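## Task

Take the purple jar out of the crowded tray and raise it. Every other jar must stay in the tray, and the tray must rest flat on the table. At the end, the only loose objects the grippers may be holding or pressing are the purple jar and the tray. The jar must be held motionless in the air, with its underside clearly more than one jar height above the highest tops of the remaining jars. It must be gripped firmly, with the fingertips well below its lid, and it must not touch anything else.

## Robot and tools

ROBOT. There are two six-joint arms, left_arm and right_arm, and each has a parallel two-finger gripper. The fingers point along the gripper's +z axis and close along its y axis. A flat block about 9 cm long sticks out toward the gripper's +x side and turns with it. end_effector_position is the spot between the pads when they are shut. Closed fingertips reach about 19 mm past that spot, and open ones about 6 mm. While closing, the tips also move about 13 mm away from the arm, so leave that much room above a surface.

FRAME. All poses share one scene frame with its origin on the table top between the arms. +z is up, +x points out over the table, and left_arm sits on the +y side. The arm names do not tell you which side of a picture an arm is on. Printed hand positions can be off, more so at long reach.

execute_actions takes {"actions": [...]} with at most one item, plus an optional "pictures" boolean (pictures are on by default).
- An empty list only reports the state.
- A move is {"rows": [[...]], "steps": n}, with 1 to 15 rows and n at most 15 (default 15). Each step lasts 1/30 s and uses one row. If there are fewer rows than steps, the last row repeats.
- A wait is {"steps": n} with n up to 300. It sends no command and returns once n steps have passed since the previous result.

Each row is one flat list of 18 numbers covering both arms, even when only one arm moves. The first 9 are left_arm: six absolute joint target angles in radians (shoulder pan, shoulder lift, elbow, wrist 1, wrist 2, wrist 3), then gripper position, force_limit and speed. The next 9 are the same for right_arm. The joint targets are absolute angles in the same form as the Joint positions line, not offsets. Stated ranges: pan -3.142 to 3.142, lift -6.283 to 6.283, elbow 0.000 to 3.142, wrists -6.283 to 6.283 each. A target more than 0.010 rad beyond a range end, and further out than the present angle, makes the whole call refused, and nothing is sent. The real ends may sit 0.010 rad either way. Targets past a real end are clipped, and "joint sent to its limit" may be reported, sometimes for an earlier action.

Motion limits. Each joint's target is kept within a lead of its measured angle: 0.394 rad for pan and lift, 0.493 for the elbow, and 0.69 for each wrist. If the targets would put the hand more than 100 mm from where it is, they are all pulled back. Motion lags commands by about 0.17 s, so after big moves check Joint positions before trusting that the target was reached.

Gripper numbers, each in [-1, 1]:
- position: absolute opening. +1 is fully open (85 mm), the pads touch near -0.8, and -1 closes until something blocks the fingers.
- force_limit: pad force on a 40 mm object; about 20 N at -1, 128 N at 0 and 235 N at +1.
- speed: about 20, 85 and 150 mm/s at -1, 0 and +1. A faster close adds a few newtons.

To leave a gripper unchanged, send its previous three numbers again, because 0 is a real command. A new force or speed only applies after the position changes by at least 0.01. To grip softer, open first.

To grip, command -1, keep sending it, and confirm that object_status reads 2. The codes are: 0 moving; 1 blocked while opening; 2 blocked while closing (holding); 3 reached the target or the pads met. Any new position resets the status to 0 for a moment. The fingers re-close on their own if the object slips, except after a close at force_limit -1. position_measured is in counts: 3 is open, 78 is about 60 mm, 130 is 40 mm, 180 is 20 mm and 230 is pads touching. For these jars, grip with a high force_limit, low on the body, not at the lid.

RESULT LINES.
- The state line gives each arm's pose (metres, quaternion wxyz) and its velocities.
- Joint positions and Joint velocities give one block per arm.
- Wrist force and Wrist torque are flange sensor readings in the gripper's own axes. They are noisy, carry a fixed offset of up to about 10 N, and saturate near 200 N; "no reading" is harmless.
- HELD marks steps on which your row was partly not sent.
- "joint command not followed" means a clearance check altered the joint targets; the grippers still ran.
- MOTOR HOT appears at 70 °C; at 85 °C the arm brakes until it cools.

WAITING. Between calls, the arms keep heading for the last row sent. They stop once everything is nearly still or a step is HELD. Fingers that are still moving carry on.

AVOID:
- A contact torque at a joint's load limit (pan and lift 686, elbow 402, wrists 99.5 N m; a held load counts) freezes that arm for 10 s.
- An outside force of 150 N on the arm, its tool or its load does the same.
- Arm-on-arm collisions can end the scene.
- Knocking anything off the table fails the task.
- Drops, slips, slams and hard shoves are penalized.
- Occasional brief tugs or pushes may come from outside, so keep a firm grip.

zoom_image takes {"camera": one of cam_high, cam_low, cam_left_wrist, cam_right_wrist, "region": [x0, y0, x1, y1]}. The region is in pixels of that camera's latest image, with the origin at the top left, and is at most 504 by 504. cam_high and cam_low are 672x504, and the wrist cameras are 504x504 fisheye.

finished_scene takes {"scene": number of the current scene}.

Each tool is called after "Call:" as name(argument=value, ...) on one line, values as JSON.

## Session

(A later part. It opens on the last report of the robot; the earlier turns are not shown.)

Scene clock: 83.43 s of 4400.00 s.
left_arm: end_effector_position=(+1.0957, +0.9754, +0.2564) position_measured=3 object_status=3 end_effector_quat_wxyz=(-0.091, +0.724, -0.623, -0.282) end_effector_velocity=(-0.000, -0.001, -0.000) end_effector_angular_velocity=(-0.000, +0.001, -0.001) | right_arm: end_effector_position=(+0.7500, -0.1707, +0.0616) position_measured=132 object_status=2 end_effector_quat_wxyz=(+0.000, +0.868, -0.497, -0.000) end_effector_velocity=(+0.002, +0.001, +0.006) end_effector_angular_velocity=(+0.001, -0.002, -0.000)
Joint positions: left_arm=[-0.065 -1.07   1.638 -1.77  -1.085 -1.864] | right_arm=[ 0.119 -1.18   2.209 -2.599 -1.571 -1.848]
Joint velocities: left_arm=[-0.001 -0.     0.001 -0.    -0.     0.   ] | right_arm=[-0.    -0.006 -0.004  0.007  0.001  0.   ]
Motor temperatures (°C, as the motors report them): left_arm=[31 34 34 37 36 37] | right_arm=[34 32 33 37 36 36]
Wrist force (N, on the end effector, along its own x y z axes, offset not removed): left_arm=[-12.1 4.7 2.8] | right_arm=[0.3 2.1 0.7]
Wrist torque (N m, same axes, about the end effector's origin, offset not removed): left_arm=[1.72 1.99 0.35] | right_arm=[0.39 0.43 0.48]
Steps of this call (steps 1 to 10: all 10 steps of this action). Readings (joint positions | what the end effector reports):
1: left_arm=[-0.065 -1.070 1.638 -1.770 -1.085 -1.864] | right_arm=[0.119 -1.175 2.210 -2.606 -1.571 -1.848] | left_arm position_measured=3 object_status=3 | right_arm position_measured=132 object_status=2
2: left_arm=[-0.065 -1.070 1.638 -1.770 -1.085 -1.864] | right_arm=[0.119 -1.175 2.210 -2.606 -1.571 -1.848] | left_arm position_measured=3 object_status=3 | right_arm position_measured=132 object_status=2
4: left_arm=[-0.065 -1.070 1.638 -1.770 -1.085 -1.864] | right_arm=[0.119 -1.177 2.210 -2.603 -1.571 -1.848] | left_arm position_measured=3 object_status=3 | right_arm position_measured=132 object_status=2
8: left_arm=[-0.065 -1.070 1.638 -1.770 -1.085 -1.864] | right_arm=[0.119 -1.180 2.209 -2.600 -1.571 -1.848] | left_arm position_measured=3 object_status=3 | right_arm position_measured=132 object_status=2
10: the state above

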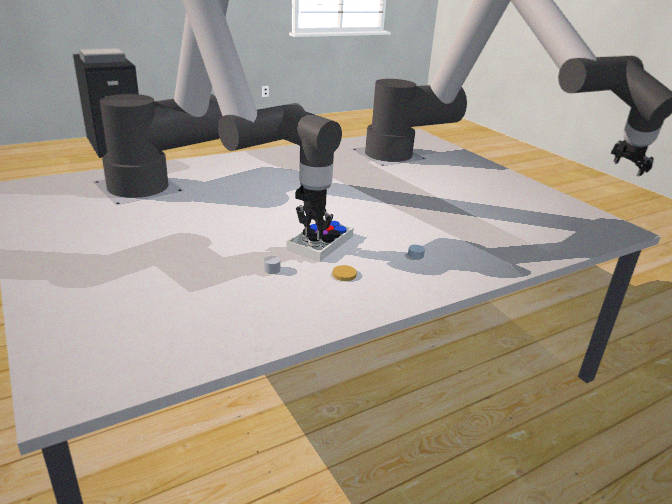

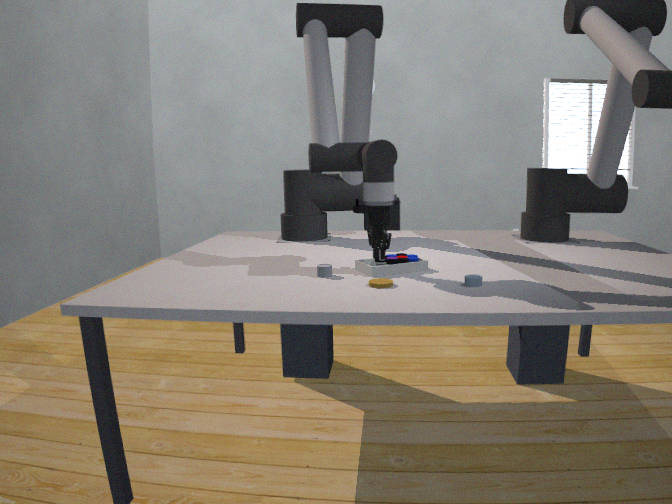

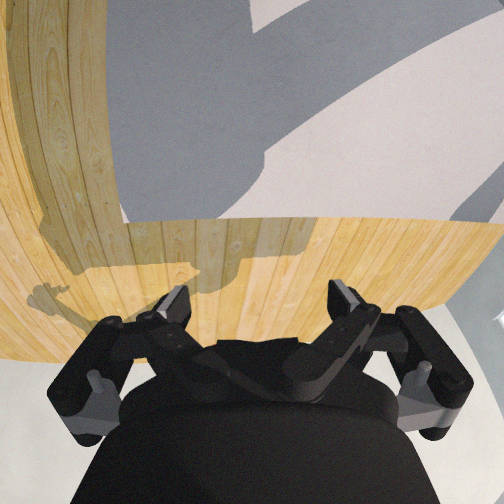

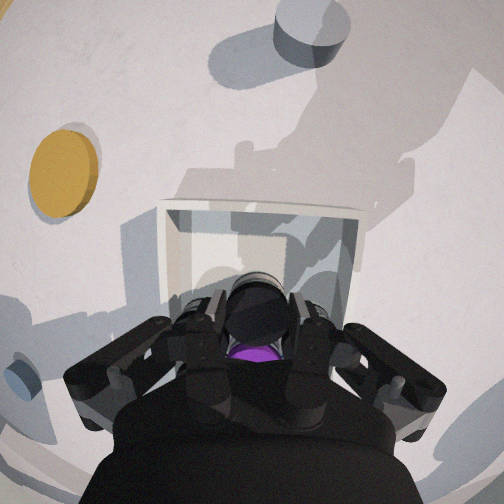

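Call:
execute_actions(actions=[{"rows":[[-0.065,-1.07,1.638,-1.77,-1.085,-1.864,1,0,0,0.0777,-1.1789,2.2044,-2.5963,-1.571,-1.8889,-1,-0.9,-1]],"steps":13}], pictures=false)

Call:
execute_actions(actions=[{"rows":[[-0.065,-1.07,1.638,-1.77,-1.085,-1.864,1,0,0,0.0777,-1.1736,2.2059,-2.6031,-1.571,-1.8889,-1,-0.9,-1]],"steps":9}], pictures=false)

Call:
execute_actions(actions=[{"rows":[[-0.065,-1.07,1.638,-1.77,-1.085,-1.864,1,0,0,0.0777,-1.1736,2.2059,-2.6031,-1.571,-1.8889,0.08,-0.9,0]],"steps":8}], pictures=false)

Call:
execute_actions(actions=[{"rows":[[-0.065,-1.07,1.638,-1.77,-1.085,-1.864,1,0,0,0.0777,-1.1948,2.1997,-2.5757,-1.571,-1.8889,0.08,-0.9,0]],"steps":10}], pictures=false)

Call:
execute_actions(actions=[{"rows":[[-0.065,-1.07,1.638,-1.77,-1.085,-1.864,1,0,0,0.1441,-1.1656,2.1479,-2.5531,-1.571,-1.8225,0.08,-0.9,0]]}], pictures=false)

Call:
execute_actions(actions=[{"rows":[[-0.065,-1.07,1.638,-1.77,-1.085,-1.864,1,0,0,0.1441,-1.1466,2.1532,-2.5774,-1.571,-1.8225,0.08,-0.9,0]],"steps":10}], pictures=false)

Call:
execute_actions(actions=[{"rows":[[-0.065,-1.07,1.638,-1.77,-1.085,-1.864,1,0,0,0.1553,-1.1469,2.1538,-2.5777,-1.571,-1.8113,0.08,-0.9,0]],"steps":6}], pictures=false)

Call:
execute_actions(actions=[{"rows":[[-0.065,-1.07,1.638,-1.77,-1.085,-1.864,1,0,0,0.1553,-1.1469,2.1538,-2.5777,-1.571,-1.8113,-1,-0.9,-1]]}], pictures=false)

Call:
execute_actions(actions=[{"rows":[[-0.065,-1.07,1.638,-1.77,-1.085,-1.864,1,0,0,0.1553,-1.1529,2.1522,-2.5701,-1.571,-1.8113,-1,-0.9,-1]],"steps":10}])

Scene clock: 101.83 s of 4400.00 s.
left_arm: end_effector_position=(+1.0957, +0.9754, +0.2564) position_measured=3 object_status=3 end_effector_quat_wxyz=(-0.091, +0.724, -0.623, -0.282) end_effector_velocity=(+0.001, -0.000, -0.000) end_effector_angular_velocity=(+0.000, -0.000, +0.000) | right_arm: end_effector_position=(+0.7681, -0.2008, +0.0625) position_measured=132 object_status=2 end_effector_quat_wxyz=(+0.000, +0.867, -0.497, +0.000) end_effector_velocity=(+0.007, -0.015, -0.001) end_effector_angular_velocity=(-0.002, +0.002, +0.003)
Joint positions: left_arm=[-0.065 -1.07   1.638 -1.77  -1.085 -1.864] | right_arm=[ 0.08  -1.179  2.205 -2.596 -1.571 -1.886]
Joint velocities: left_arm=[-0.     0.001 -0.001 -0.     0.    -0.   ] | right_arm=[-0.019  0.001 -0.001  0.002 -0.001 -0.021]
Motor temperatures (°C, as the motors report them): left_arm=[31 34 34 37 36 37] | right_arm=[34 32 33 37 36 36]
Wrist force (N, on the end effector, along its own x y z axes, offset not removed): left_arm=[-11.5 5.9 0.8] | right_arm=[0.6 0.2 1.4]
Wrist torque (N m, same axes, about the end effector's origin, offset not removed): left_arm=[1.76 1.90 0.25] | right_arm=[0.11 0.44 0.53]
Steps of this call (steps 1 to 15: the robot went on to your last target; steps 16 to 90: nothing new was sent; then 14.97 s passed at rest; steps 91 to 103: all 13 steps of this action). Readings (joint positions | what the end effector reports):
91: left_arm=[-0.065 -1.070 1.638 -1.770 -1.085 -1.864] | right_arm=[0.119 -1.181 2.208 -2.598 -1.571 -1.848] | left_arm position_measured=3 object_status=3 | right_arm position_measured=132 object_status=2
92: left_arm=[-0.065 -1.070 1.638 -1.770 -1.085 -1.864] | right_arm=[0.117 -1.181 2.208 -2.598 -1.571 -1.850] | left_arm position_measured=3 object_status=3 | right_arm position_measured=132 object_status=2
94: left_arm=[-0.065 -1.070 1.638 -1.770 -1.085 -1.864] | right_arm=[0.103 -1.180 2.207 -2.597 -1.571 -1.863] | left_arm position_measured=3 object_status=3 | right_arm position_measured=132 object_status=2
98: left_arm=[-0.065 -1.070 1.638 -1.770 -1.085 -1.864] | right_arm=[0.087 -1.179 2.205 -2.597 -1.571 -1.880] | left_arm position_measured=3 object_status=3 | right_arm position_measured=132 object_status=2
103: the state above

Scene clock: 102.13 s of 4400.00 s.
left_arm: end_effector_position=(+1.0957, +0.9754, +0.2564) position_measured=3 object_status=3 end_effector_quat_wxyz=(-0.091, +0.724, -0.623, -0.282) end_effector_velocity=(+0.002, +0.000, +0.002) end_effector_angular_velocity=(+0.000, -0.002, +0.000) | right_arm: end_effector_position=(+0.7691, -0.2025, +0.0589) position_measured=132 object_status=2 end_effector_quat_wxyz=(+0.000, +0.868, -0.497, +0.000) end_effector_velocity=(+0.001, -0.001, -0.005) end_effector_angular_velocity=(+0.003, -0.001, +0.001)
Joint positions: left_arm=[-0.065 -1.07   1.638 -1.77  -1.085 -1.864] | right_arm=[ 0.078 -1.174  2.206 -2.602 -1.571 -1.889]
Joint velocities: left_arm=[ 0.     0.    -0.003  0.     0.    -0.   ] | right_arm=[-0.002  0.007  0.002 -0.01   0.002 -0.003]
Motor temperatures (°C, as the motors report them): left_arm=[31 34 34 37 36 37] | right_arm=[34 32 33 37 36 36]
Wrist force (N, on the end effector, along its own x y z axes, offset not removed): left_arm=[-8.8 6.5 1.0] | right_arm=[-1.0 2.7 4.4]
Wrist torque (N m, same axes, about the end effector's origin, offset not removed): left_arm=[1.95 1.37 0.36] | right_arm=[0.54 0.69 0.62]
Steps of this call (steps 1 to 9: all 9 steps of this action). Readings (joint positions | what the end effector reports):
1: left_arm=[-0.065 -1.070 1.638 -1.770 -1.085 -1.864] | right_arm=[0.080 -1.179 2.205 -2.596 -1.571 -1.887] | left_arm position_measured=3 object_status=3 | right_arm position_measured=132 object_status=2
2: left_arm=[-0.065 -1.070 1.638 -1.770 -1.085 -1.864] | right_arm=[0.079 -1.179 2.205 -2.597 -1.571 -1.887] | left_arm position_measured=3 object_status=3 | right_arm position_measured=132 object_status=2
4: left_arm=[-0.065 -1.070 1.638 -1.770 -1.085 -1.864] | right_arm=[0.079 -1.177 2.205 -2.599 -1.571 -1.888] | left_arm position_measured=3 object_status=3 | right_arm position_measured=132 object_status=2
8: left_arm=[-0.065 -1.070 1.638 -1.770 -1.085 -1.864] | right_arm=[0.078 -1.175 2.205 -2.602 -1.571 -1.889] | left_arm position_measured=3 object_status=3 | right_arm position_measured=132 object_status=2
9: the state above

Scene clock: 102.40 s of 4400.00 s.
left_arm: end_effector_position=(+1.0957, +0.9754, +0.2564) position_measured=3 object_status=3 end_effector_quat_wxyz=(-0.091, +0.724, -0.623, -0.282) end_effector_velocity=(-0.000, +0.001, +0.000) end_effector_angular_velocity=(-0.000, -0.000, +0.000) | right_arm: end_effector_position=(+0.7691, -0.2027, +0.0583) position_measured=119 object_status=0 end_effector_quat_wxyz=(+0.000, +0.868, -0.497, +0.000) end_effector_velocity=(-0.000, -0.000, -0.001) end_effector_angular_velocity=(+0.000, +0.000, +0.000)
Joint positions: left_arm=[-0.065 -1.07   1.638 -1.77  -1.085 -1.864] | right_arm=[ 0.078 -1.174  2.206 -2.603 -1.571 -1.889]
Joint velocities: left_arm=[ 0.001 -0.    -0.     0.     0.     0.001] | right_arm=[-0.     0.001  0.    -0.001  0.    -0.   ]
Motor temperatures (°C, as the motors report them): left_arm=[31 34 34 37 36 37] | right_arm=[34 32 33 37 36 36]
Wrist force (N, on the end effector, along its own x y z axes, offset not removed): left_arm=[-7.4 1.5 5.2] | right_arm=[0.9 3.2 0.5]
Wrist torque (N m, same axes, about the end effector's origin, offset not removed): left_arm=[1.15 0.95 0.32] | right_arm=[0.66 0.24 0.56]
Steps of this call (steps 1 to 8: all 8 steps of this action). Readings (joint positions | what the end effector reports):
1: left_arm=[-0.065 -1.070 1.638 -1.770 -1.085 -1.864] | right_arm=[0.078 -1.174 2.206 -2.602 -1.571 -1.889] | left_arm position_measured=3 object_status=3 | right_arm position_measured=132 object_status=0
2: left_arm=[-0.065 -1.070 1.638 -1.770 -1.085 -1.864] | right_arm=[0.078 -1.174 2.206 -2.602 -1.571 -1.889] | left_arm position_measured=3 object_status=3 | right_arm position_measured=132 object_status=0
4: left_arm=[-0.065 -1.070 1.638 -1.770 -1.085 -1.864] | right_arm=[0.078 -1.174 2.206 -2.603 -1.571 -1.889] | left_arm position_measured=3 object_status=3 | right_arm position_measured=125 object_status=0
8: the state above

Scene clock: 102.73 s of 4400.00 s.
left_arm: end_effector_position=(+1.0957, +0.9754, +0.2564) position_measured=3 object_status=3 end_effector_quat_wxyz=(-0.091, +0.724, -0.623, -0.282) end_effector_velocity=(-0.000, -0.002, -0.001) end_effector_angular_velocity=(-0.000, +0.001, -0.001) | right_arm: end_effector_position=(+0.7691, -0.2027, +0.0732) position_measured=119 object_status=3 end_effector_quat_wxyz=(+0.000, +0.868, -0.497, +0.000) end_effector_velocity=(+0.001, +0.000, +0.018) end_effector_angular_velocity=(-0.000, -0.001, +0.000)
Joint positions: left_arm=[-0.065 -1.07   1.638 -1.77  -1.085 -1.864] | right_arm=[ 0.078 -1.192  2.201 -2.579 -1.571 -1.889]
Joint velocities: left_arm=[-0.001 -0.     0.001  0.    -0.    -0.   ] | right_arm=[ 0.    -0.021 -0.007  0.028 -0.001 -0.   ]
Motor temperatures (°C, as the motors report them): left_arm=[31 34 34 37 36 37] | right_arm=[34 32 33 37 36 36]
Wrist force (N, on the end effector, along its own x y z axes, offset not removed): left_arm=[-7.8 4.4 4.4] | right_arm=[-0.5 -0.1 -0.8]
Wrist torque (N m, same axes, about the end effector's origin, offset not removed): left_arm=[1.59 1.29 0.23] | right_arm=[0.02 0.67 0.56]
Steps of this call (steps 1 to 10: all 10 steps of this action). Readings (joint positions | what the end effector reports):
1: left_arm=[-0.065 -1.070 1.638 -1.770 -1.085 -1.864] | right_arm=[0.078 -1.174 2.206 -2.603 -1.571 -1.889] | left_arm position_measured=3 object_status=3 | right_arm position_measured=119 object_status=0
2: left_arm=[-0.065 -1.070 1.638 -1.770 -1.085 -1.864] | right_arm=[0.078 -1.175 2.206 -2.602 -1.571 -1.889] | left_arm position_measured=3 object_status=3 | right_arm position_measured=119 object_status=0
4: left_arm=[-0.065 -1.070 1.638 -1.770 -1.085 -1.864] | right_arm=[0.078 -1.182 2.204 -2.593 -1.571 -1.889] | left_arm position_measured=3 object_status=3 | right_arm position_measured=119 object_status=0
8: left_arm=[-0.065 -1.070 1.638 -1.770 -1.085 -1.864] | right_arm=[0.078 -1.190 2.201 -2.582 -1.571 -1.889] | left_arm position_measured=3 object_status=3 | right_arm position_measured=119 object_status=3
10: the state above

Scene clock: 103.23 s of 4400.00 s.
left_arm: end_effector_position=(+1.0957, +0.9754, +0.2564) position_measured=3 object_status=3 end_effector_quat_wxyz=(-0.091, +0.724, -0.623, -0.282) end_effector_velocity=(-0.000, -0.000, -0.000) end_effector_angular_velocity=(-0.000, +0.001, -0.000) | right_arm: end_effector_position=(+0.7778, -0.1423, +0.0749) position_measured=119 object_status=3 end_effector_quat_wxyz=(+0.000, +0.867, -0.497, +0.000) end_effector_velocity=(+0.003, +0.019, +0.001) end_effector_angular_velocity=(+0.002, -0.003, +0.001)
Joint positions: left_arm=[-0.065 -1.07   1.638 -1.77  -1.085 -1.864] | right_arm=[ 0.142 -1.167  2.15  -2.554 -1.571 -1.825]
Joint velocities: left_arm=[-0.    -0.     0.001  0.    -0.     0.   ] | right_arm=[ 0.019  0.007 -0.016  0.005  0.001  0.018]
Motor temperatures (°C, as the motors report them): left_arm=[31 34 34 37 36 37] | right_arm=[34 32 33 37 36 36]
Wrist force (N, on the end effector, along its own x y z axes, offset not removed): left_arm=[-12.4 4.3 1.3] | right_arm=[-0.1 5.6 0.9]
Wrist torque (N m, same axes, about the end effector's origin, offset not removed): left_arm=[1.67 2.04 0.40] | right_arm=[1.12 0.50 0.63]
Steps of this call (steps 1 to 15: all 15 steps of this action). Readings (joint positions | what the end effector reports):
1: left_arm=[-0.065 -1.070 1.638 -1.770 -1.085 -1.864] | right_arm=[0.078 -1.193 2.200 -2.578 -1.571 -1.889] | left_arm position_measured=3 object_status=3 | right_arm position_measured=119 object_status=3
2: left_arm=[-0.065 -1.070 1.638 -1.770 -1.085 -1.864] | right_arm=[0.080 -1.192 2.198 -2.576 -1.571 -1.887] | left_arm position_measured=3 object_status=3 | right_arm position_measured=119 object_status=3
4: left_arm=[-0.065 -1.070 1.638 -1.770 -1.085 -1.864] | right_arm=[0.101 -1.183 2.181 -2.568 -1.571 -1.866] | left_arm position_measured=3 object_status=3 | right_arm position_measured=119 object_status=3
8: left_arm=[-0.065 -1.070 1.638 -1.770 -1.085 -1.864] | right_arm=[0.129 -1.172 2.159 -2.558 -1.571 -1.838] | left_arm position_measured=3 object_status=3 | right_arm position_measured=119 object_status=3
15: the state above

Scene clock: 103.57 s of 4400.00 s.
left_arm: end_effector_position=(+1.0957, +0.9754, +0.2564) position_measured=3 object_status=3 end_effector_quat_wxyz=(-0.091, +0.724, -0.623, -0.282) end_effector_velocity=(-0.000, +0.000, -0.001) end_effector_angular_velocity=(-0.000, +0.001, -0.000) | right_arm: end_effector_position=(+0.7781, -0.1401, +0.0607) position_measured=119 object_status=3 end_effector_quat_wxyz=(+0.000, +0.867, -0.497, +0.000) end_effector_velocity=(+0.000, +0.001, -0.016) end_effector_angular_velocity=(+0.000, -0.000, +0.002)
Joint positions: left_arm=[-0.065 -1.07   1.638 -1.77  -1.085 -1.864] | right_arm=[ 0.144 -1.149  2.153 -2.574 -1.571 -1.823]
Joint velocities: left_arm=[ 0.  0.  0. -0. -0.  0.] | right_arm=[ 0.001  0.019  0.004 -0.024  0.    -0.   ]
Motor temperatures (°C, as the motors report them): left_arm=[31 34 34 37 36 37] | right_arm=[34 32 33 37 36 36]
Wrist force (N, on the end effector, along its own x y z axes, offset not removed): left_arm=[-10.7 3.8 2.2] | right_arm=[-1.5 1.8 0.2]
Wrist torque (N m, same axes, about the end effector's origin, offset not removed): left_arm=[1.30 1.65 0.13] | right_arm=[0.33 0.83 0.57]
Steps of this call (steps 1 to 10: all 10 steps of this action). Readings (joint positions | what the end effector reports):
1: left_arm=[-0.065 -1.070 1.638 -1.770 -1.085 -1.864] | right_arm=[0.142 -1.166 2.149 -2.554 -1.571 -1.824] | left_arm position_measured=3 object_status=3 | right_arm position_measured=119 object_status=3
2: left_arm=[-0.065 -1.070 1.638 -1.770 -1.085 -1.864] | right_arm=[0.143 -1.165 2.149 -2.555 -1.571 -1.824] | left_arm position_measured=3 object_status=3 | right_arm position_measured=119 object_status=3
4: left_arm=[-0.065 -1.070 1.638 -1.770 -1.085 -1.864] | right_arm=[0.143 -1.158 2.150 -2.563 -1.571 -1.823] | left_arm position_measured=3 object_status=3 | right_arm position_measured=119 object_status=3
8: left_arm=[-0.065 -1.070 1.638 -1.770 -1.085 -1.864] | right_arm=[0.144 -1.151 2.152 -2.572 -1.571 -1.823] | left_arm position_measured=3 object_status=3 | right_arm position_measured=119 object_status=3
10: the state above

Scene clock: 103.77 s of 4400.00 s.
left_arm: end_effector_position=(+1.0957, +0.9754, +0.2564) position_measured=3 object_status=3 end_effector_quat_wxyz=(-0.091, +0.724, -0.623, -0.282) end_effector_velocity=(+0.000, -0.001, -0.001) end_effector_angular_velocity=(+0.000, +0.001, -0.001) | right_arm: end_effector_position=(+0.7746, -0.1342, +0.0591) position_measured=119 object_status=3 end_effector_quat_wxyz=(+0.000, +0.868, -0.497, +0.000) end_effector_velocity=(-0.017, +0.026, -0.004) end_effector_angular_velocity=(+0.001, +0.002, +0.001)
Joint positions: left_arm=[-0.065 -1.07   1.638 -1.77  -1.085 -1.864] | right_arm=[ 0.151 -1.147  2.153 -2.577 -1.571 -1.815]
Joint velocities: left_arm=[-0.001  0.001  0.     0.001  0.    -0.001] | right_arm=[ 0.032  0.003  0.004 -0.005  0.002  0.031]
Motor temperatures (°C, as the motors report them): left_arm=[31 34 34 37 36 37] | right_arm=[34 32 33 37 36 36]
Wrist force (N, on the end effector, along its own x y z axes, offset not removed): left_arm=[-8.0 -0.4 5.3] | right_arm=[0.2 1.3 1.7]
Wrist torque (N m, same axes, about the end effector's origin, offset not removed): left_arm=[0.66 1.16 0.25] | right_arm=[0.24 0.42 0.55]
Steps of this call (steps 1 to 6: all 6 steps of this action). Readings (joint positions | what the end effector reports):
1: left_arm=[-0.065 -1.070 1.638 -1.770 -1.085 -1.864] | right_arm=[0.144 -1.148 2.153 -2.575 -1.571 -1.823] | left_arm position_measured=3 object_status=3 | right_arm position_measured=119 object_status=3
2: left_arm=[-0.065 -1.070 1.638 -1.770 -1.085 -1.864] | right_arm=[0.145 -1.148 2.153 -2.576 -1.571 -1.822] | left_arm position_measured=3 object_status=3 | right_arm position_measured=119 object_status=3
4: left_arm=[-0.065 -1.070 1.638 -1.770 -1.085 -1.864] | right_arm=[0.149 -1.148 2.153 -2.576 -1.571 -1.818] | left_arm position_measured=3 object_status=3 | right_arm position_measured=119 object_status=3
6: the state above

Scene clock: 104.27 s of 4400.00 s.
left_arm: end_effector_position=(+1.0957, +0.9754, +0.2564) position_measured=3 object_status=3 end_effector_quat_wxyz=(-0.091, +0.724, -0.623, -0.282) end_effector_velocity=(-0.000, -0.001, +0.000) end_effector_angular_velocity=(-0.000, +0.000, -0.001) | right_arm: end_effector_position=(+0.7728, -0.1310, +0.0588) position_measured=134 object_status=0 end_effector_quat_wxyz=(+0.000, +0.867, -0.497, +0.000) end_effector_velocity=(+0.001, +0.000, +0.001) end_effector_angular_velocity=(-0.001, -0.001, -0.001)
Joint positions: left_arm=[-0.065 -1.07   1.638 -1.77  -1.085 -1.864] | right_arm=[ 0.155 -1.147  2.154 -2.578 -1.571 -1.811]
Joint velocities: left_arm=[-0.001 -0.     0.     0.    -0.     0.   ] | right_arm=[ 0.001  0.    -0.001  0.001 -0.001  0.001]
Motor temperatures (°C, as the motors report them): left_arm=[31 34 34 37 36 37] | right_arm=[34 32 33 37 36 36]
Wrist force (N, on the end effector, along its own x y z axes, offset not removed): left_arm=[-11.8 5.4 -0.3] | right_arm=[11.4 6.2 -13.6]
Wrist torque (N m, same axes, about the end effector's origin, offset not removed): left_arm=[1.78 1.86 0.45] | right_arm=[0.77 0.05 0.47]
Steps of this call (steps 1 to 15: all 15 steps of this action). Readings (joint positions | what the end effector reports):
1: left_arm=[-0.065 -1.070 1.638 -1.770 -1.085 -1.864] | right_arm=[0.152 -1.147 2.154 -2.577 -1.571 -1.814] | left_arm position_measured=3 object_status=3 | right_arm position_measured=119 object_status=0
2: left_arm=[-0.065 -1.070 1.638 -1.770 -1.085 -1.864] | right_arm=[0.153 -1.147 2.154 -2.577 -1.571 -1.814] | left_arm position_measured=3 object_status=3 | right_arm position_measured=119 object_status=0
4: left_arm=[-0.065 -1.070 1.638 -1.770 -1.085 -1.864] | right_arm=[0.154 -1.147 2.154 -2.577 -1.571 -1.813] | left_arm position_measured=3 object_status=3 | right_arm position_measured=120 object_status=0
8: left_arm=[-0.065 -1.070 1.638 -1.770 -1.085 -1.864] | right_arm=[0.155 -1.147 2.154 -2.578 -1.571 -1.812] | left_arm position_measured=3 object_status=3 | right_arm position_measured=127 object_status=0
15: the state above

Scene clock: 104.60 s of 4400.00 s.
left_arm: end_effector_position=(+1.0957, +0.9754, +0.2564) position_measured=3 object_status=3 end_effector_quat_wxyz=(-0.091, +0.724, -0.623, -0.282) end_effector_velocity=(+0.001, -0.000, +0.001) end_effector_angular_velocity=(+0.000, -0.002, -0.001) | right_arm: end_effector_position=(+0.7725, -0.1310, +0.0629) position_measured=136 object_status=2 end_effector_quat_wxyz=(+0.000, +0.868, -0.497, -0.000) end_effector_velocity=(+0.002, +0.001, +0.006) end_effector_angular_velocity=(+0.002, -0.003, +0.001)
Joint positions: left_arm=[-0.065 -1.07   1.638 -1.77  -1.085 -1.864] | right_arm=[ 0.155 -1.152  2.153 -2.571 -1.571 -1.811]
Joint velocities: left_arm=[-0.    -0.    -0.001 -0.     0.     0.   ] | right_arm=[-0.    -0.006 -0.003  0.006  0.001 -0.001]
Motor temperatures (°C, as the motors report them): left_arm=[31 34 34 37 36 37] | right_arm=[34 32 33 37 36 36]
Wrist force (N, on the end effector, along its own x y z axes, offset not removed): left_arm=[-9.6 5.7 -0.5] | right_arm=[2.0 2.3 3.8]
Wrist torque (N m, same axes, about the end effector's origin, offset not removed): left_arm=[1.67 1.49 0.39] | right_arm=[0.46 0.07 0.60]
Steps of this call (steps 1 to 10: all 10 steps of this action). Readings (joint positions | what the end effector reports):
1: left_arm=[-0.065 -1.070 1.638 -1.770 -1.085 -1.864] | right_arm=[0.155 -1.147 2.154 -2.578 -1.571 -1.811] | left_arm position_measured=3 object_status=3 | right_arm position_measured=134 object_status=0
2: left_arm=[-0.065 -1.070 1.638 -1.770 -1.085 -1.864] | right_arm=[0.155 -1.147 2.154 -2.577 -1.571 -1.811] | left_arm position_measured=3 object_status=3 | right_arm position_measured=134 object_status=0
4: left_arm=[-0.065 -1.070 1.638 -1.770 -1.085 -1.864] | right_arm=[0.155 -1.149 2.153 -2.575 -1.571 -1.811] | left_arm position_measured=3 object_status=3 | right_arm position_measured=136 object_status=0
8: left_arm=[-0.065 -1.070 1.638 -1.770 -1.085 -1.864] | right_arm=[0.155 -1.151 2.153 -2.572 -1.571 -1.811] | left_arm position_measured=3 object_status=3 | right_arm position_measured=136 object_status=0
10: the state above

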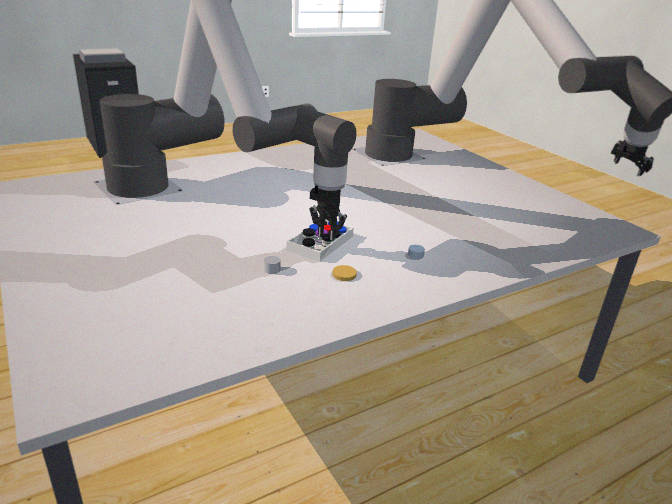

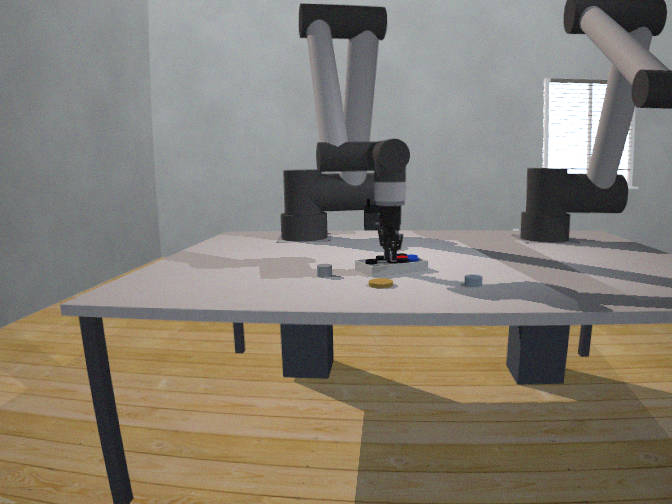

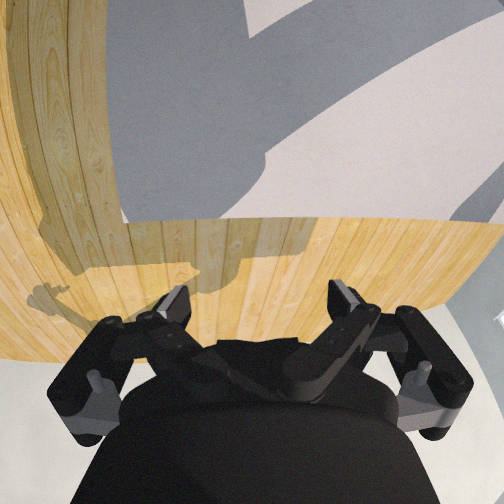

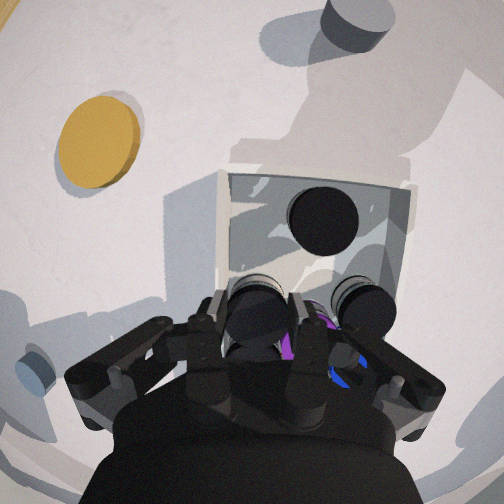

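Call:
execute_actions(actions=[{"rows":[[-0.065,-1.07,1.638,-1.77,-1.085,-1.864,1,0,0,0.152,-1.1529,2.1522,-2.5701,-1.571,-1.8146,-1,-0.9,-1],[-0.065,-1.07,1.638,-1.77,-1.085,-1.864,1,0,0,0.149,-1.1529,2.1522,-2.5701,-1.571,-1.8176,-1,-0.9,-1],[-0.065,-1.07,1.638,-1.77,-1.085,-1.864,1,0,0,0.145,-1.1529,2.1522,-2.5701,-1.571,-1.8216,-1,-0.9,-1],[-0.065,-1.07,1.638,-1.77,-1.085,-1.864,1,0,0,0.141,-1.1529,2.1522,-2.5701,-1.571,-1.8256,-1,-0.9,-1],[-0.065,-1.07,1.638,-1.77,-1.085,-1.864,1,0,0,0.137,-1.1529,2.1522,-2.5701,-1.571,-1.8296,-1,-0.9,-1],[-0.065,-1.07,1.638,-1.77,-1.085,-1.864,1,0,0,0.133,-1.1529,2.1522,-2.5701,-1.571,-1.8336,-1,-0.9,-1],[-0.065,-1.07,1.638,-1.77,-1.085,-1.864,1,0,0,0.129,-1.1529,2.1522,-2.5701,-1.571,-1.8376,-1,-0.9,-1],[-0.065,-1.07,1.638,-1.77,-1.085,-1.864,1,0,0,0.1263,-1.1529,2.1522,-2.5701,-1.571,-1.8403,-1,-0.9,-1]]}], pictures=false)

Call:
execute_actions(actions=[{"rows":[[-0.065,-1.07,1.638,-1.77,-1.085,-1.864,1,0,0,0.1263,-1.1481,2.1535,-2.5762,-1.571,-1.8403,-1,-0.9,-1]],"steps":9}], pictures=false)

Call:
execute_actions(actions=[{"rows":[[-0.065,-1.07,1.638,-1.77,-1.085,-1.864,1,0,0,0.1263,-1.1481,2.1535,-2.5762,-1.571,-1.8403,0.06,-0.9,0]],"steps":8}], pictures=false)

Call:
execute_actions(actions=[{"rows":[[-0.065,-1.07,1.638,-1.77,-1.085,-1.864,1,0,0,0.1263,-1.1683,2.1478,-2.5503,-1.571,-1.8403,0.06,-0.9,0]],"steps":9}], pictures=false)

Call:
execute_actions(actions=[{"rows":[[-0.065,-1.07,1.638,-1.77,-1.085,-1.864,1,0,0,0.1212,-1.2252,2.2530,-2.5986,-1.571,-1.8454,0.06,-0.9,0]]}], pictures=false)

Call:
execute_actions(actions=[{"steps":10}])

Call:
zoom_image(camera="cam_right_wrist", region=[100, 170, 350, 370])

Scene clock: 119.13 s of 4400.00 s.
left_arm: end_effector_position=(+1.0957, +0.9754, +0.2564) position_measured=3 object_status=3 end_effector_quat_wxyz=(-0.091, +0.724, -0.623, -0.282) end_effector_velocity=(+0.000, +0.000, -0.001) end_effector_angular_velocity=(-0.000, +0.000, +0.000) | right_arm: end_effector_position=(+0.7841, -0.1523, +0.0637) position_measured=136 object_status=2 end_effector_quat_wxyz=(+0.000, +0.868, -0.497, +0.000) end_effector_velocity=(+0.010, -0.019, +0.000) end_effector_angular_velocity=(-0.001, -0.000, -0.001)
Joint positions: left_arm=[-0.065 -1.07   1.638 -1.77  -1.085 -1.864] | right_arm=[ 0.129 -1.153  2.152 -2.57  -1.571 -1.837]
Joint velocities: left_arm=[ 0.     0.001 -0.    -0.    -0.    -0.   ] | right_arm=[-0.023  0.    -0.    -0.    -0.001 -0.021]
Motor temperatures (°C, as the motors report them): left_arm=[31 34 34 37 36 37] | right_arm=[34 32 33 37 36 36]
Wrist force (N, on the end effector, along its own x y z axes, offset not removed): left_arm=[-10.0 3.4 3.2] | right_arm=[2.2 2.0 -0.1]
Wrist torque (N m, same axes, about the end effector's origin, offset not removed): left_arm=[1.26 1.48 0.23] | right_arm=[0.51 0.12 0.56]
Steps of this call (steps 1 to 15: the robot went on to your last target; steps 16 to 90: nothing new was sent; then 11.03 s passed at rest; steps 91 to 105: all 15 steps of this action). Readings (joint positions | what the end effector reports):
91: left_arm=[-0.065 -1.070 1.638 -1.770 -1.085 -1.864] | right_arm=[0.155 -1.153 2.152 -2.570 -1.571 -1.811] | left_arm position_measured=3 object_status=3 | right_arm position_measured=136 object_status=2
92: left_arm=[-0.065 -1.070 1.638 -1.770 -1.085 -1.864] | right_arm=[0.155 -1.153 2.152 -2.570 -1.571 -1.811] | left_arm position_measured=3 object_status=3 | right_arm position_measured=136 object_status=2
94: left_arm=[-0.065 -1.070 1.638 -1.770 -1.085 -1.864] | right_arm=[0.153 -1.153 2.152 -2.570 -1.571 -1.813] | left_arm position_measured=3 object_status=3 | right_arm position_measured=136 object_status=2
98: left_arm=[-0.065 -1.070 1.638 -1.770 -1.085 -1.864] | right_arm=[0.143 -1.153 2.152 -2.570 -1.571 -1.824] | left_arm position_measured=3 object_status=3 | right_arm position_measured=136 object_status=2
105: the state above

Scene clock: 119.43 s of 4400.00 s.
left_arm: end_effector_position=(+1.0957, +0.9754, +0.2564) position_measured=3 object_status=3 end_effector_quat_wxyz=(-0.091, +0.724, -0.623, -0.282) end_effector_velocity=(-0.000, +0.000, -0.000) end_effector_angular_velocity=(-0.000, +0.000, +0.001) | right_arm: end_effector_position=(+0.7854, -0.1543, +0.0605) position_measured=136 object_status=2 end_effector_quat_wxyz=(+0.000, +0.868, -0.497, +0.000) end_effector_velocity=(+0.001, -0.001, -0.005) end_effector_angular_velocity=(+0.000, +0.000, +0.001)
Joint positions: left_arm=[-0.065 -1.07   1.638 -1.77  -1.085 -1.864] | right_arm=[ 0.127 -1.149  2.153 -2.575 -1.571 -1.84 ]
Joint velocities: left_arm=[ 0. -0.  0.  0. -0. -0.] | right_arm=[-0.002  0.006  0.001 -0.007  0.    -0.003]
Motor temperatures (°C, as the motors report them): left_arm=[31 34 34 37 36 37] | right_arm=[34 32 33 37 36 36]
Wrist force (N, on the end effector, along its own x y z axes, offset not removed): left_arm=[-8.9 3.7 3.9] | right_arm=[2.6 4.9 3.8]
Wrist torque (N m, same axes, about the end effector's origin, offset not removed): left_arm=[1.49 1.38 0.41] | right_arm=[1.04 0.03 0.54]
Steps of this call (steps 1 to 9: all 9 steps of this action). Readings (joint positions | what the end effector reports):
1: left_arm=[-0.065 -1.070 1.638 -1.770 -1.085 -1.864] | right_arm=[0.128 -1.153 2.152 -2.570 -1.571 -1.838] | left_arm position_measured=3 object_status=3 | right_arm position_measured=136 object_status=2
2: left_arm=[-0.065 -1.070 1.638 -1.770 -1.085 -1.864] | right_arm=[0.128 -1.153 2.152 -2.570 -1.571 -1.839] | left_arm position_measured=3 object_status=3 | right_arm position_measured=136 object_status=2
4: left_arm=[-0.065 -1.070 1.638 -1.770 -1.085 -1.864] | right_arm=[0.127 -1.151 2.153 -2.572 -1.571 -1.839] | left_arm position_measured=3 object_status=3 | right_arm position_measured=136 object_status=2
8: left_arm=[-0.065 -1.070 1.638 -1.770 -1.085 -1.864] | right_arm=[0.127 -1.149 2.153 -2.575 -1.571 -1.840] | left_arm position_measured=3 object_status=3 | right_arm position_measured=136 object_status=2
9: the state above

Scene clock: 119.70 s of 4400.00 s.
left_arm: end_effector_position=(+1.0957, +0.9754, +0.2564) position_measured=3 object_status=3 end_effector_quat_wxyz=(-0.091, +0.724, -0.623, -0.282) end_effector_velocity=(-0.000, -0.000, +0.001) end_effector_angular_velocity=(-0.001, -0.000, -0.001) | right_arm: end_effector_position=(+0.7854, -0.1546, +0.0598) position_measured=122 object_status=0 end_effector_quat_wxyz=(+0.000, +0.868, -0.497, +0.000) end_effector_velocity=(-0.001, -0.001, -0.002) end_effector_angular_velocity=(+0.000, +0.002, -0.001)
Joint positions: left_arm=[-0.065 -1.07   1.638 -1.77  -1.085 -1.864] | right_arm=[ 0.126 -1.148  2.153 -2.576 -1.571 -1.84 ]
Joint velocities: left_arm=[-0.    -0.001  0.    -0.    -0.     0.001] | right_arm=[-0.001  0.001  0.002 -0.001  0.001  0.001]
Motor temperatures (°C, as the motors report them): left_arm=[31 34 34 37 36 37] | right_arm=[34 32 33 37 36 36]
Wrist force (N, on the end effector, along its own x y z axes, offset not removed): left_arm=[-10.1 6.8 2.8] | right_arm=[0.6 0.7 -0.2]
Wrist torque (N m, same axes, about the end effector's origin, offset not removed): left_arm=[1.94 1.70 0.33] | right_arm=[0.24 0.34 0.64]
Steps of this call (steps 1 to 8: all 8 steps of this action). Readings (joint positions | what the end effector reports):
1: left_arm=[-0.065 -1.070 1.638 -1.770 -1.085 -1.864] | right_arm=[0.127 -1.149 2.153 -2.575 -1.571 -1.840] | left_arm position_measured=3 object_status=3 | right_arm position_measured=136 object_status=0
2: left_arm=[-0.065 -1.070 1.638 -1.770 -1.085 -1.864] | right_arm=[0.126 -1.149 2.153 -2.576 -1.571 -1.840] | left_arm position_measured=3 object_status=3 | right_arm position_measured=136 object_status=0
4: left_arm=[-0.065 -1.070 1.638 -1.770 -1.085 -1.864] | right_arm=[0.126 -1.148 2.153 -2.576 -1.571 -1.840] | left_arm position_measured=3 object_status=3 | right_arm position_measured=129 object_status=0
8: the state above

Scene clock: 120.00 s of 4400.00 s.
left_arm: end_effector_position=(+1.0957, +0.9754, +0.2564) position_measured=3 object_status=3 end_effector_quat_wxyz=(-0.091, +0.724, -0.623, -0.282) end_effector_velocity=(-0.001, +0.000, -0.001) end_effector_angular_velocity=(+0.000, +0.001, +0.001) | right_arm: end_effector_position=(+0.7852, -0.1546, +0.0740) position_measured=122 object_status=3 end_effector_quat_wxyz=(+0.000, +0.868, -0.497, +0.000) end_effector_velocity=(-0.000, -0.001, +0.022) end_effector_angular_velocity=(-0.002, +0.000, -0.000)
Joint positions: left_arm=[-0.065 -1.07   1.638 -1.77  -1.085 -1.864] | right_arm=[ 0.126 -1.165  2.149 -2.555 -1.571 -1.84 ]
Joint velocities: left_arm=[ 0.     0.     0.001  0.    -0.    -0.001] | right_arm=[-0.    -0.026 -0.008  0.035 -0.002  0.   ]
Motor temperatures (°C, as the motors report them): left_arm=[31 34 34 37 36 37] | right_arm=[34 32 33 37 36 36]
Wrist force (N, on the end effector, along its own x y z axes, offset not removed): left_arm=[-12.9 4.9 6.2] | right_arm=[0.7 1.6 -0.4]
Wrist torque (N m, same axes, about the end effector's origin, offset not removed): left_arm=[1.74 2.08 0.26] | right_arm=[0.45 0.26 0.56]
Steps of this call (steps 1 to 9: all 9 steps of this action). Readings (joint positions | what the end effector reports):
1: left_arm=[-0.065 -1.070 1.638 -1.770 -1.085 -1.864] | right_arm=[0.126 -1.148 2.153 -2.576 -1.571 -1.840] | left_arm position_measured=3 object_status=3 | right_arm position_measured=122 object_status=0
2: left_arm=[-0.065 -1.070 1.638 -1.770 -1.085 -1.864] | right_arm=[0.126 -1.149 2.153 -2.575 -1.571 -1.840] | left_arm position_measured=3 object_status=3 | right_arm position_measured=122 object_status=0
4: left_arm=[-0.065 -1.070 1.638 -1.770 -1.085 -1.864] | right_arm=[0.126 -1.156 2.151 -2.566 -1.571 -1.840] | left_arm position_measured=3 object_status=3 | right_arm position_measured=122 object_status=0
8: left_arm=[-0.065 -1.070 1.638 -1.770 -1.085 -1.864] | right_arm=[0.126 -1.164 2.149 -2.556 -1.571 -1.840] | left_arm position_measured=3 object_status=3 | right_arm position_measured=122 object_status=3
9: the state above

Scene clock: 120.50 s of 4400.00 s.
left_arm: end_effector_position=(+1.0957, +0.9754, +0.2564) position_measured=3 object_status=3 end_effector_quat_wxyz=(-0.091, +0.724, -0.623, -0.282) end_effector_velocity=(-0.000, -0.000, -0.000) end_effector_angular_velocity=(+0.001, +0.000, +0.000) | right_arm: end_effector_position=(+0.7173, -0.1769, +0.0762) position_measured=122 object_status=3 end_effector_quat_wxyz=(-0.000, +0.867, -0.497, +0.000) end_effector_velocity=(-0.022, -0.007, -0.002) end_effector_angular_velocity=(-0.000, +0.003, +0.001)
Joint positions: left_arm=[-0.065 -1.07   1.638 -1.77  -1.085 -1.864] | right_arm=[ 0.121 -1.223  2.249 -2.597 -1.571 -1.845]
Joint velocities: left_arm=[-0.     0.     0.     0.     0.    -0.001] | right_arm=[-0.001 -0.016  0.031 -0.012  0.001 -0.002]
Motor temperatures (°C, as the motors report them): left_arm=[31 34 34 37 36 37] | right_arm=[34 32 33 37 36 36]
Wrist force (N, on the end effector, along its own x y z axes, offset not removed): left_arm=[-9.2 2.4 6.0] | right_arm=[-2.4 3.3 0.5]
Wrist torque (N m, same axes, about the end effector's origin, offset not removed): left_arm=[1.13 1.53 0.47] | right_arm=[0.71 1.00 0.56]
Steps of this call (steps 1 to 15: all 15 steps of this action). Readings (joint positions | what the end effector reports):
1: left_arm=[-0.065 -1.070 1.638 -1.770 -1.085 -1.864] | right_arm=[0.126 -1.166 2.149 -2.554 -1.571 -1.840] | left_arm position_measured=3 object_status=3 | right_arm position_measured=122 object_status=3
2: left_arm=[-0.065 -1.070 1.638 -1.770 -1.085 -1.864] | right_arm=[0.126 -1.168 2.151 -2.555 -1.571 -1.841] | left_arm position_measured=3 object_status=3 | right_arm position_measured=122 object_status=3
4: left_arm=[-0.065 -1.070 1.638 -1.770 -1.085 -1.864] | right_arm=[0.124 -1.188 2.180 -2.570 -1.571 -1.842] | left_arm position_measured=3 object_status=3 | right_arm position_measured=122 object_status=3
8: left_arm=[-0.065 -1.070 1.638 -1.770 -1.085 -1.864] | right_arm=[0.122 -1.212 2.228 -2.588 -1.571 -1.844] | left_arm position_measured=3 object_status=3 | right_arm position_measured=122 object_status=3
15: the state above

Scene clock: 120.83 s of 4400.00 s.
left_arm: end_effector_position=(+1.0957, +0.9754, +0.2564) position_measured=3 object_status=3 end_effector_quat_wxyz=(-0.091, +0.724, -0.623, -0.282) end_effector_velocity=(-0.001, +0.000, -0.001) end_effector_angular_velocity=(+0.000, +0.001, +0.000) | right_arm: end_effector_position=(+0.7147, -0.1778, +0.0760) position_measured=122 object_status=3 end_effector_quat_wxyz=(+0.000, +0.867, -0.497, +0.000) end_effector_velocity=(-0.002, -0.000, -0.000) end_effector_angular_velocity=(+0.001, +0.001, +0.000)
Joint positions: left_arm=[-0.065 -1.07   1.638 -1.77  -1.085 -1.864] | right_arm=[ 0.121 -1.225  2.253 -2.598 -1.571 -1.845]
Joint velocities: left_arm=[ 0.     0.001  0.001  0.     0.    -0.   ] | right_arm=[-0.    -0.001  0.002  0.     0.001 -0.001]
Motor temperatures (°C, as the motors report them): left_arm=[31 34 34 37 36 37] | right_arm=[34 32 33 37 36 36]
Wrist force (N, on the end effector, along its own x y z axes, offset not removed): left_arm=[-10.4 0.9 0.6] | right_arm=[-0.6 1.5 1.0]
Wrist torque (N m, same axes, about the end effector's origin, offset not removed): left_arm=[0.85 1.73 0.36] | right_arm=[0.42 0.57 0.49]
Steps of this call (steps 1 to 10: the robot went on to your last target). Readings (joint positions | what the end effector reports):
1: left_arm=[-0.065 -1.070 1.638 -1.770 -1.085 -1.864] | right_arm=[0.121 -1.224 2.250 -2.597 -1.571 -1.845] | left_arm position_measured=3 object_status=3 | right_arm position_measured=122 object_status=3
2: left_arm=[-0.065 -1.070 1.638 -1.770 -1.085 -1.864] | right_arm=[0.121 -1.224 2.251 -2.598 -1.571 -1.845] | left_arm position_measured=3 object_status=3 | right_arm position_measured=122 object_status=3
4: left_arm=[-0.065 -1.070 1.638 -1.770 -1.085 -1.864] | right_arm=[0.121 -1.224 2.252 -2.598 -1.571 -1.845] | left_arm position_measured=3 object_status=3 | right_arm position_measured=122 object_status=3
8: left_arm=[-0.065 -1.070 1.638 -1.770 -1.085 -1.864] | right_arm=[0.121 -1.225 2.252 -2.598 -1.571 -1.845] | left_arm position_measured=3 object_status=3 | right_arm position_measured=122 object_status=3
10: the state above

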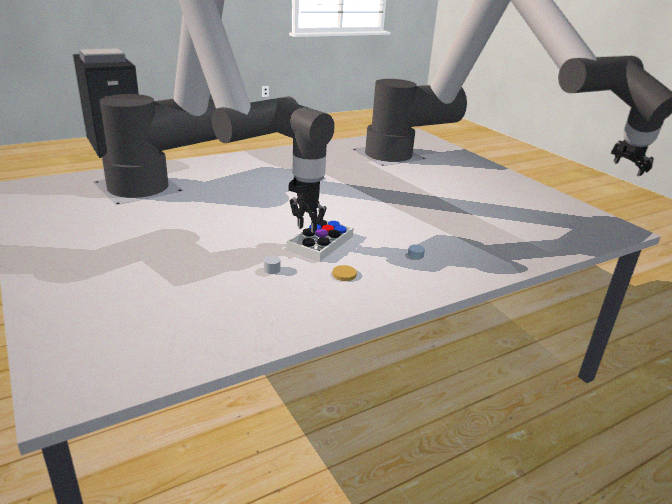

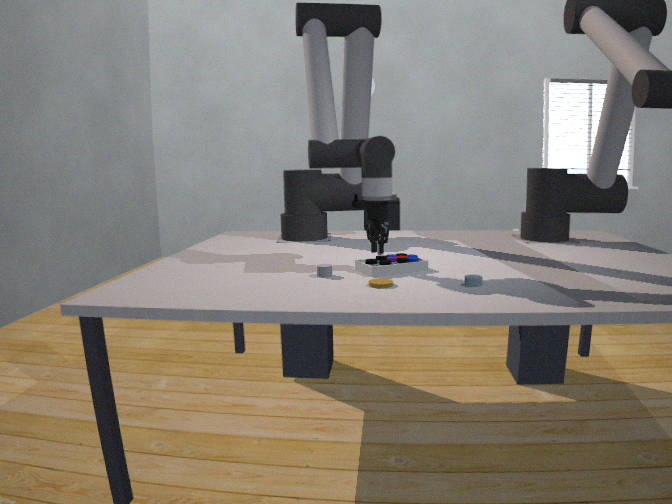

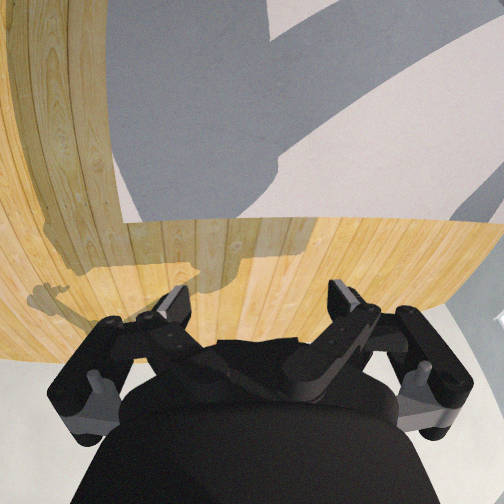

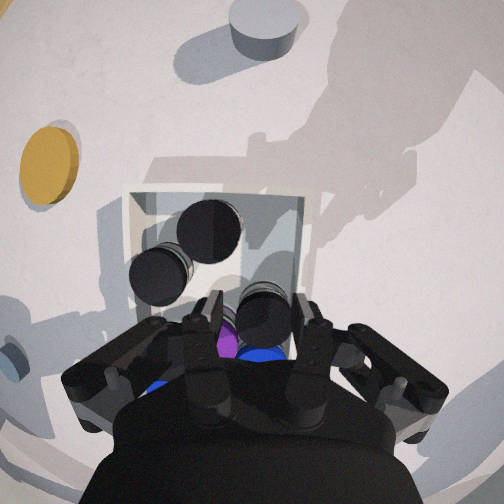

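Region (100, 170, 350, 370) of cam_right_wrist's 504x504 image, scaled by 2.016, with more detail than that image has; it fills the top 403 rows of this view, and the rest is white.

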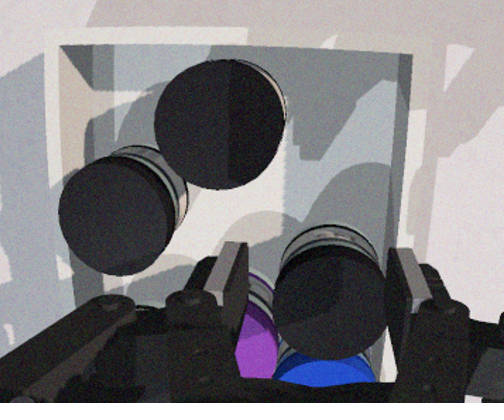

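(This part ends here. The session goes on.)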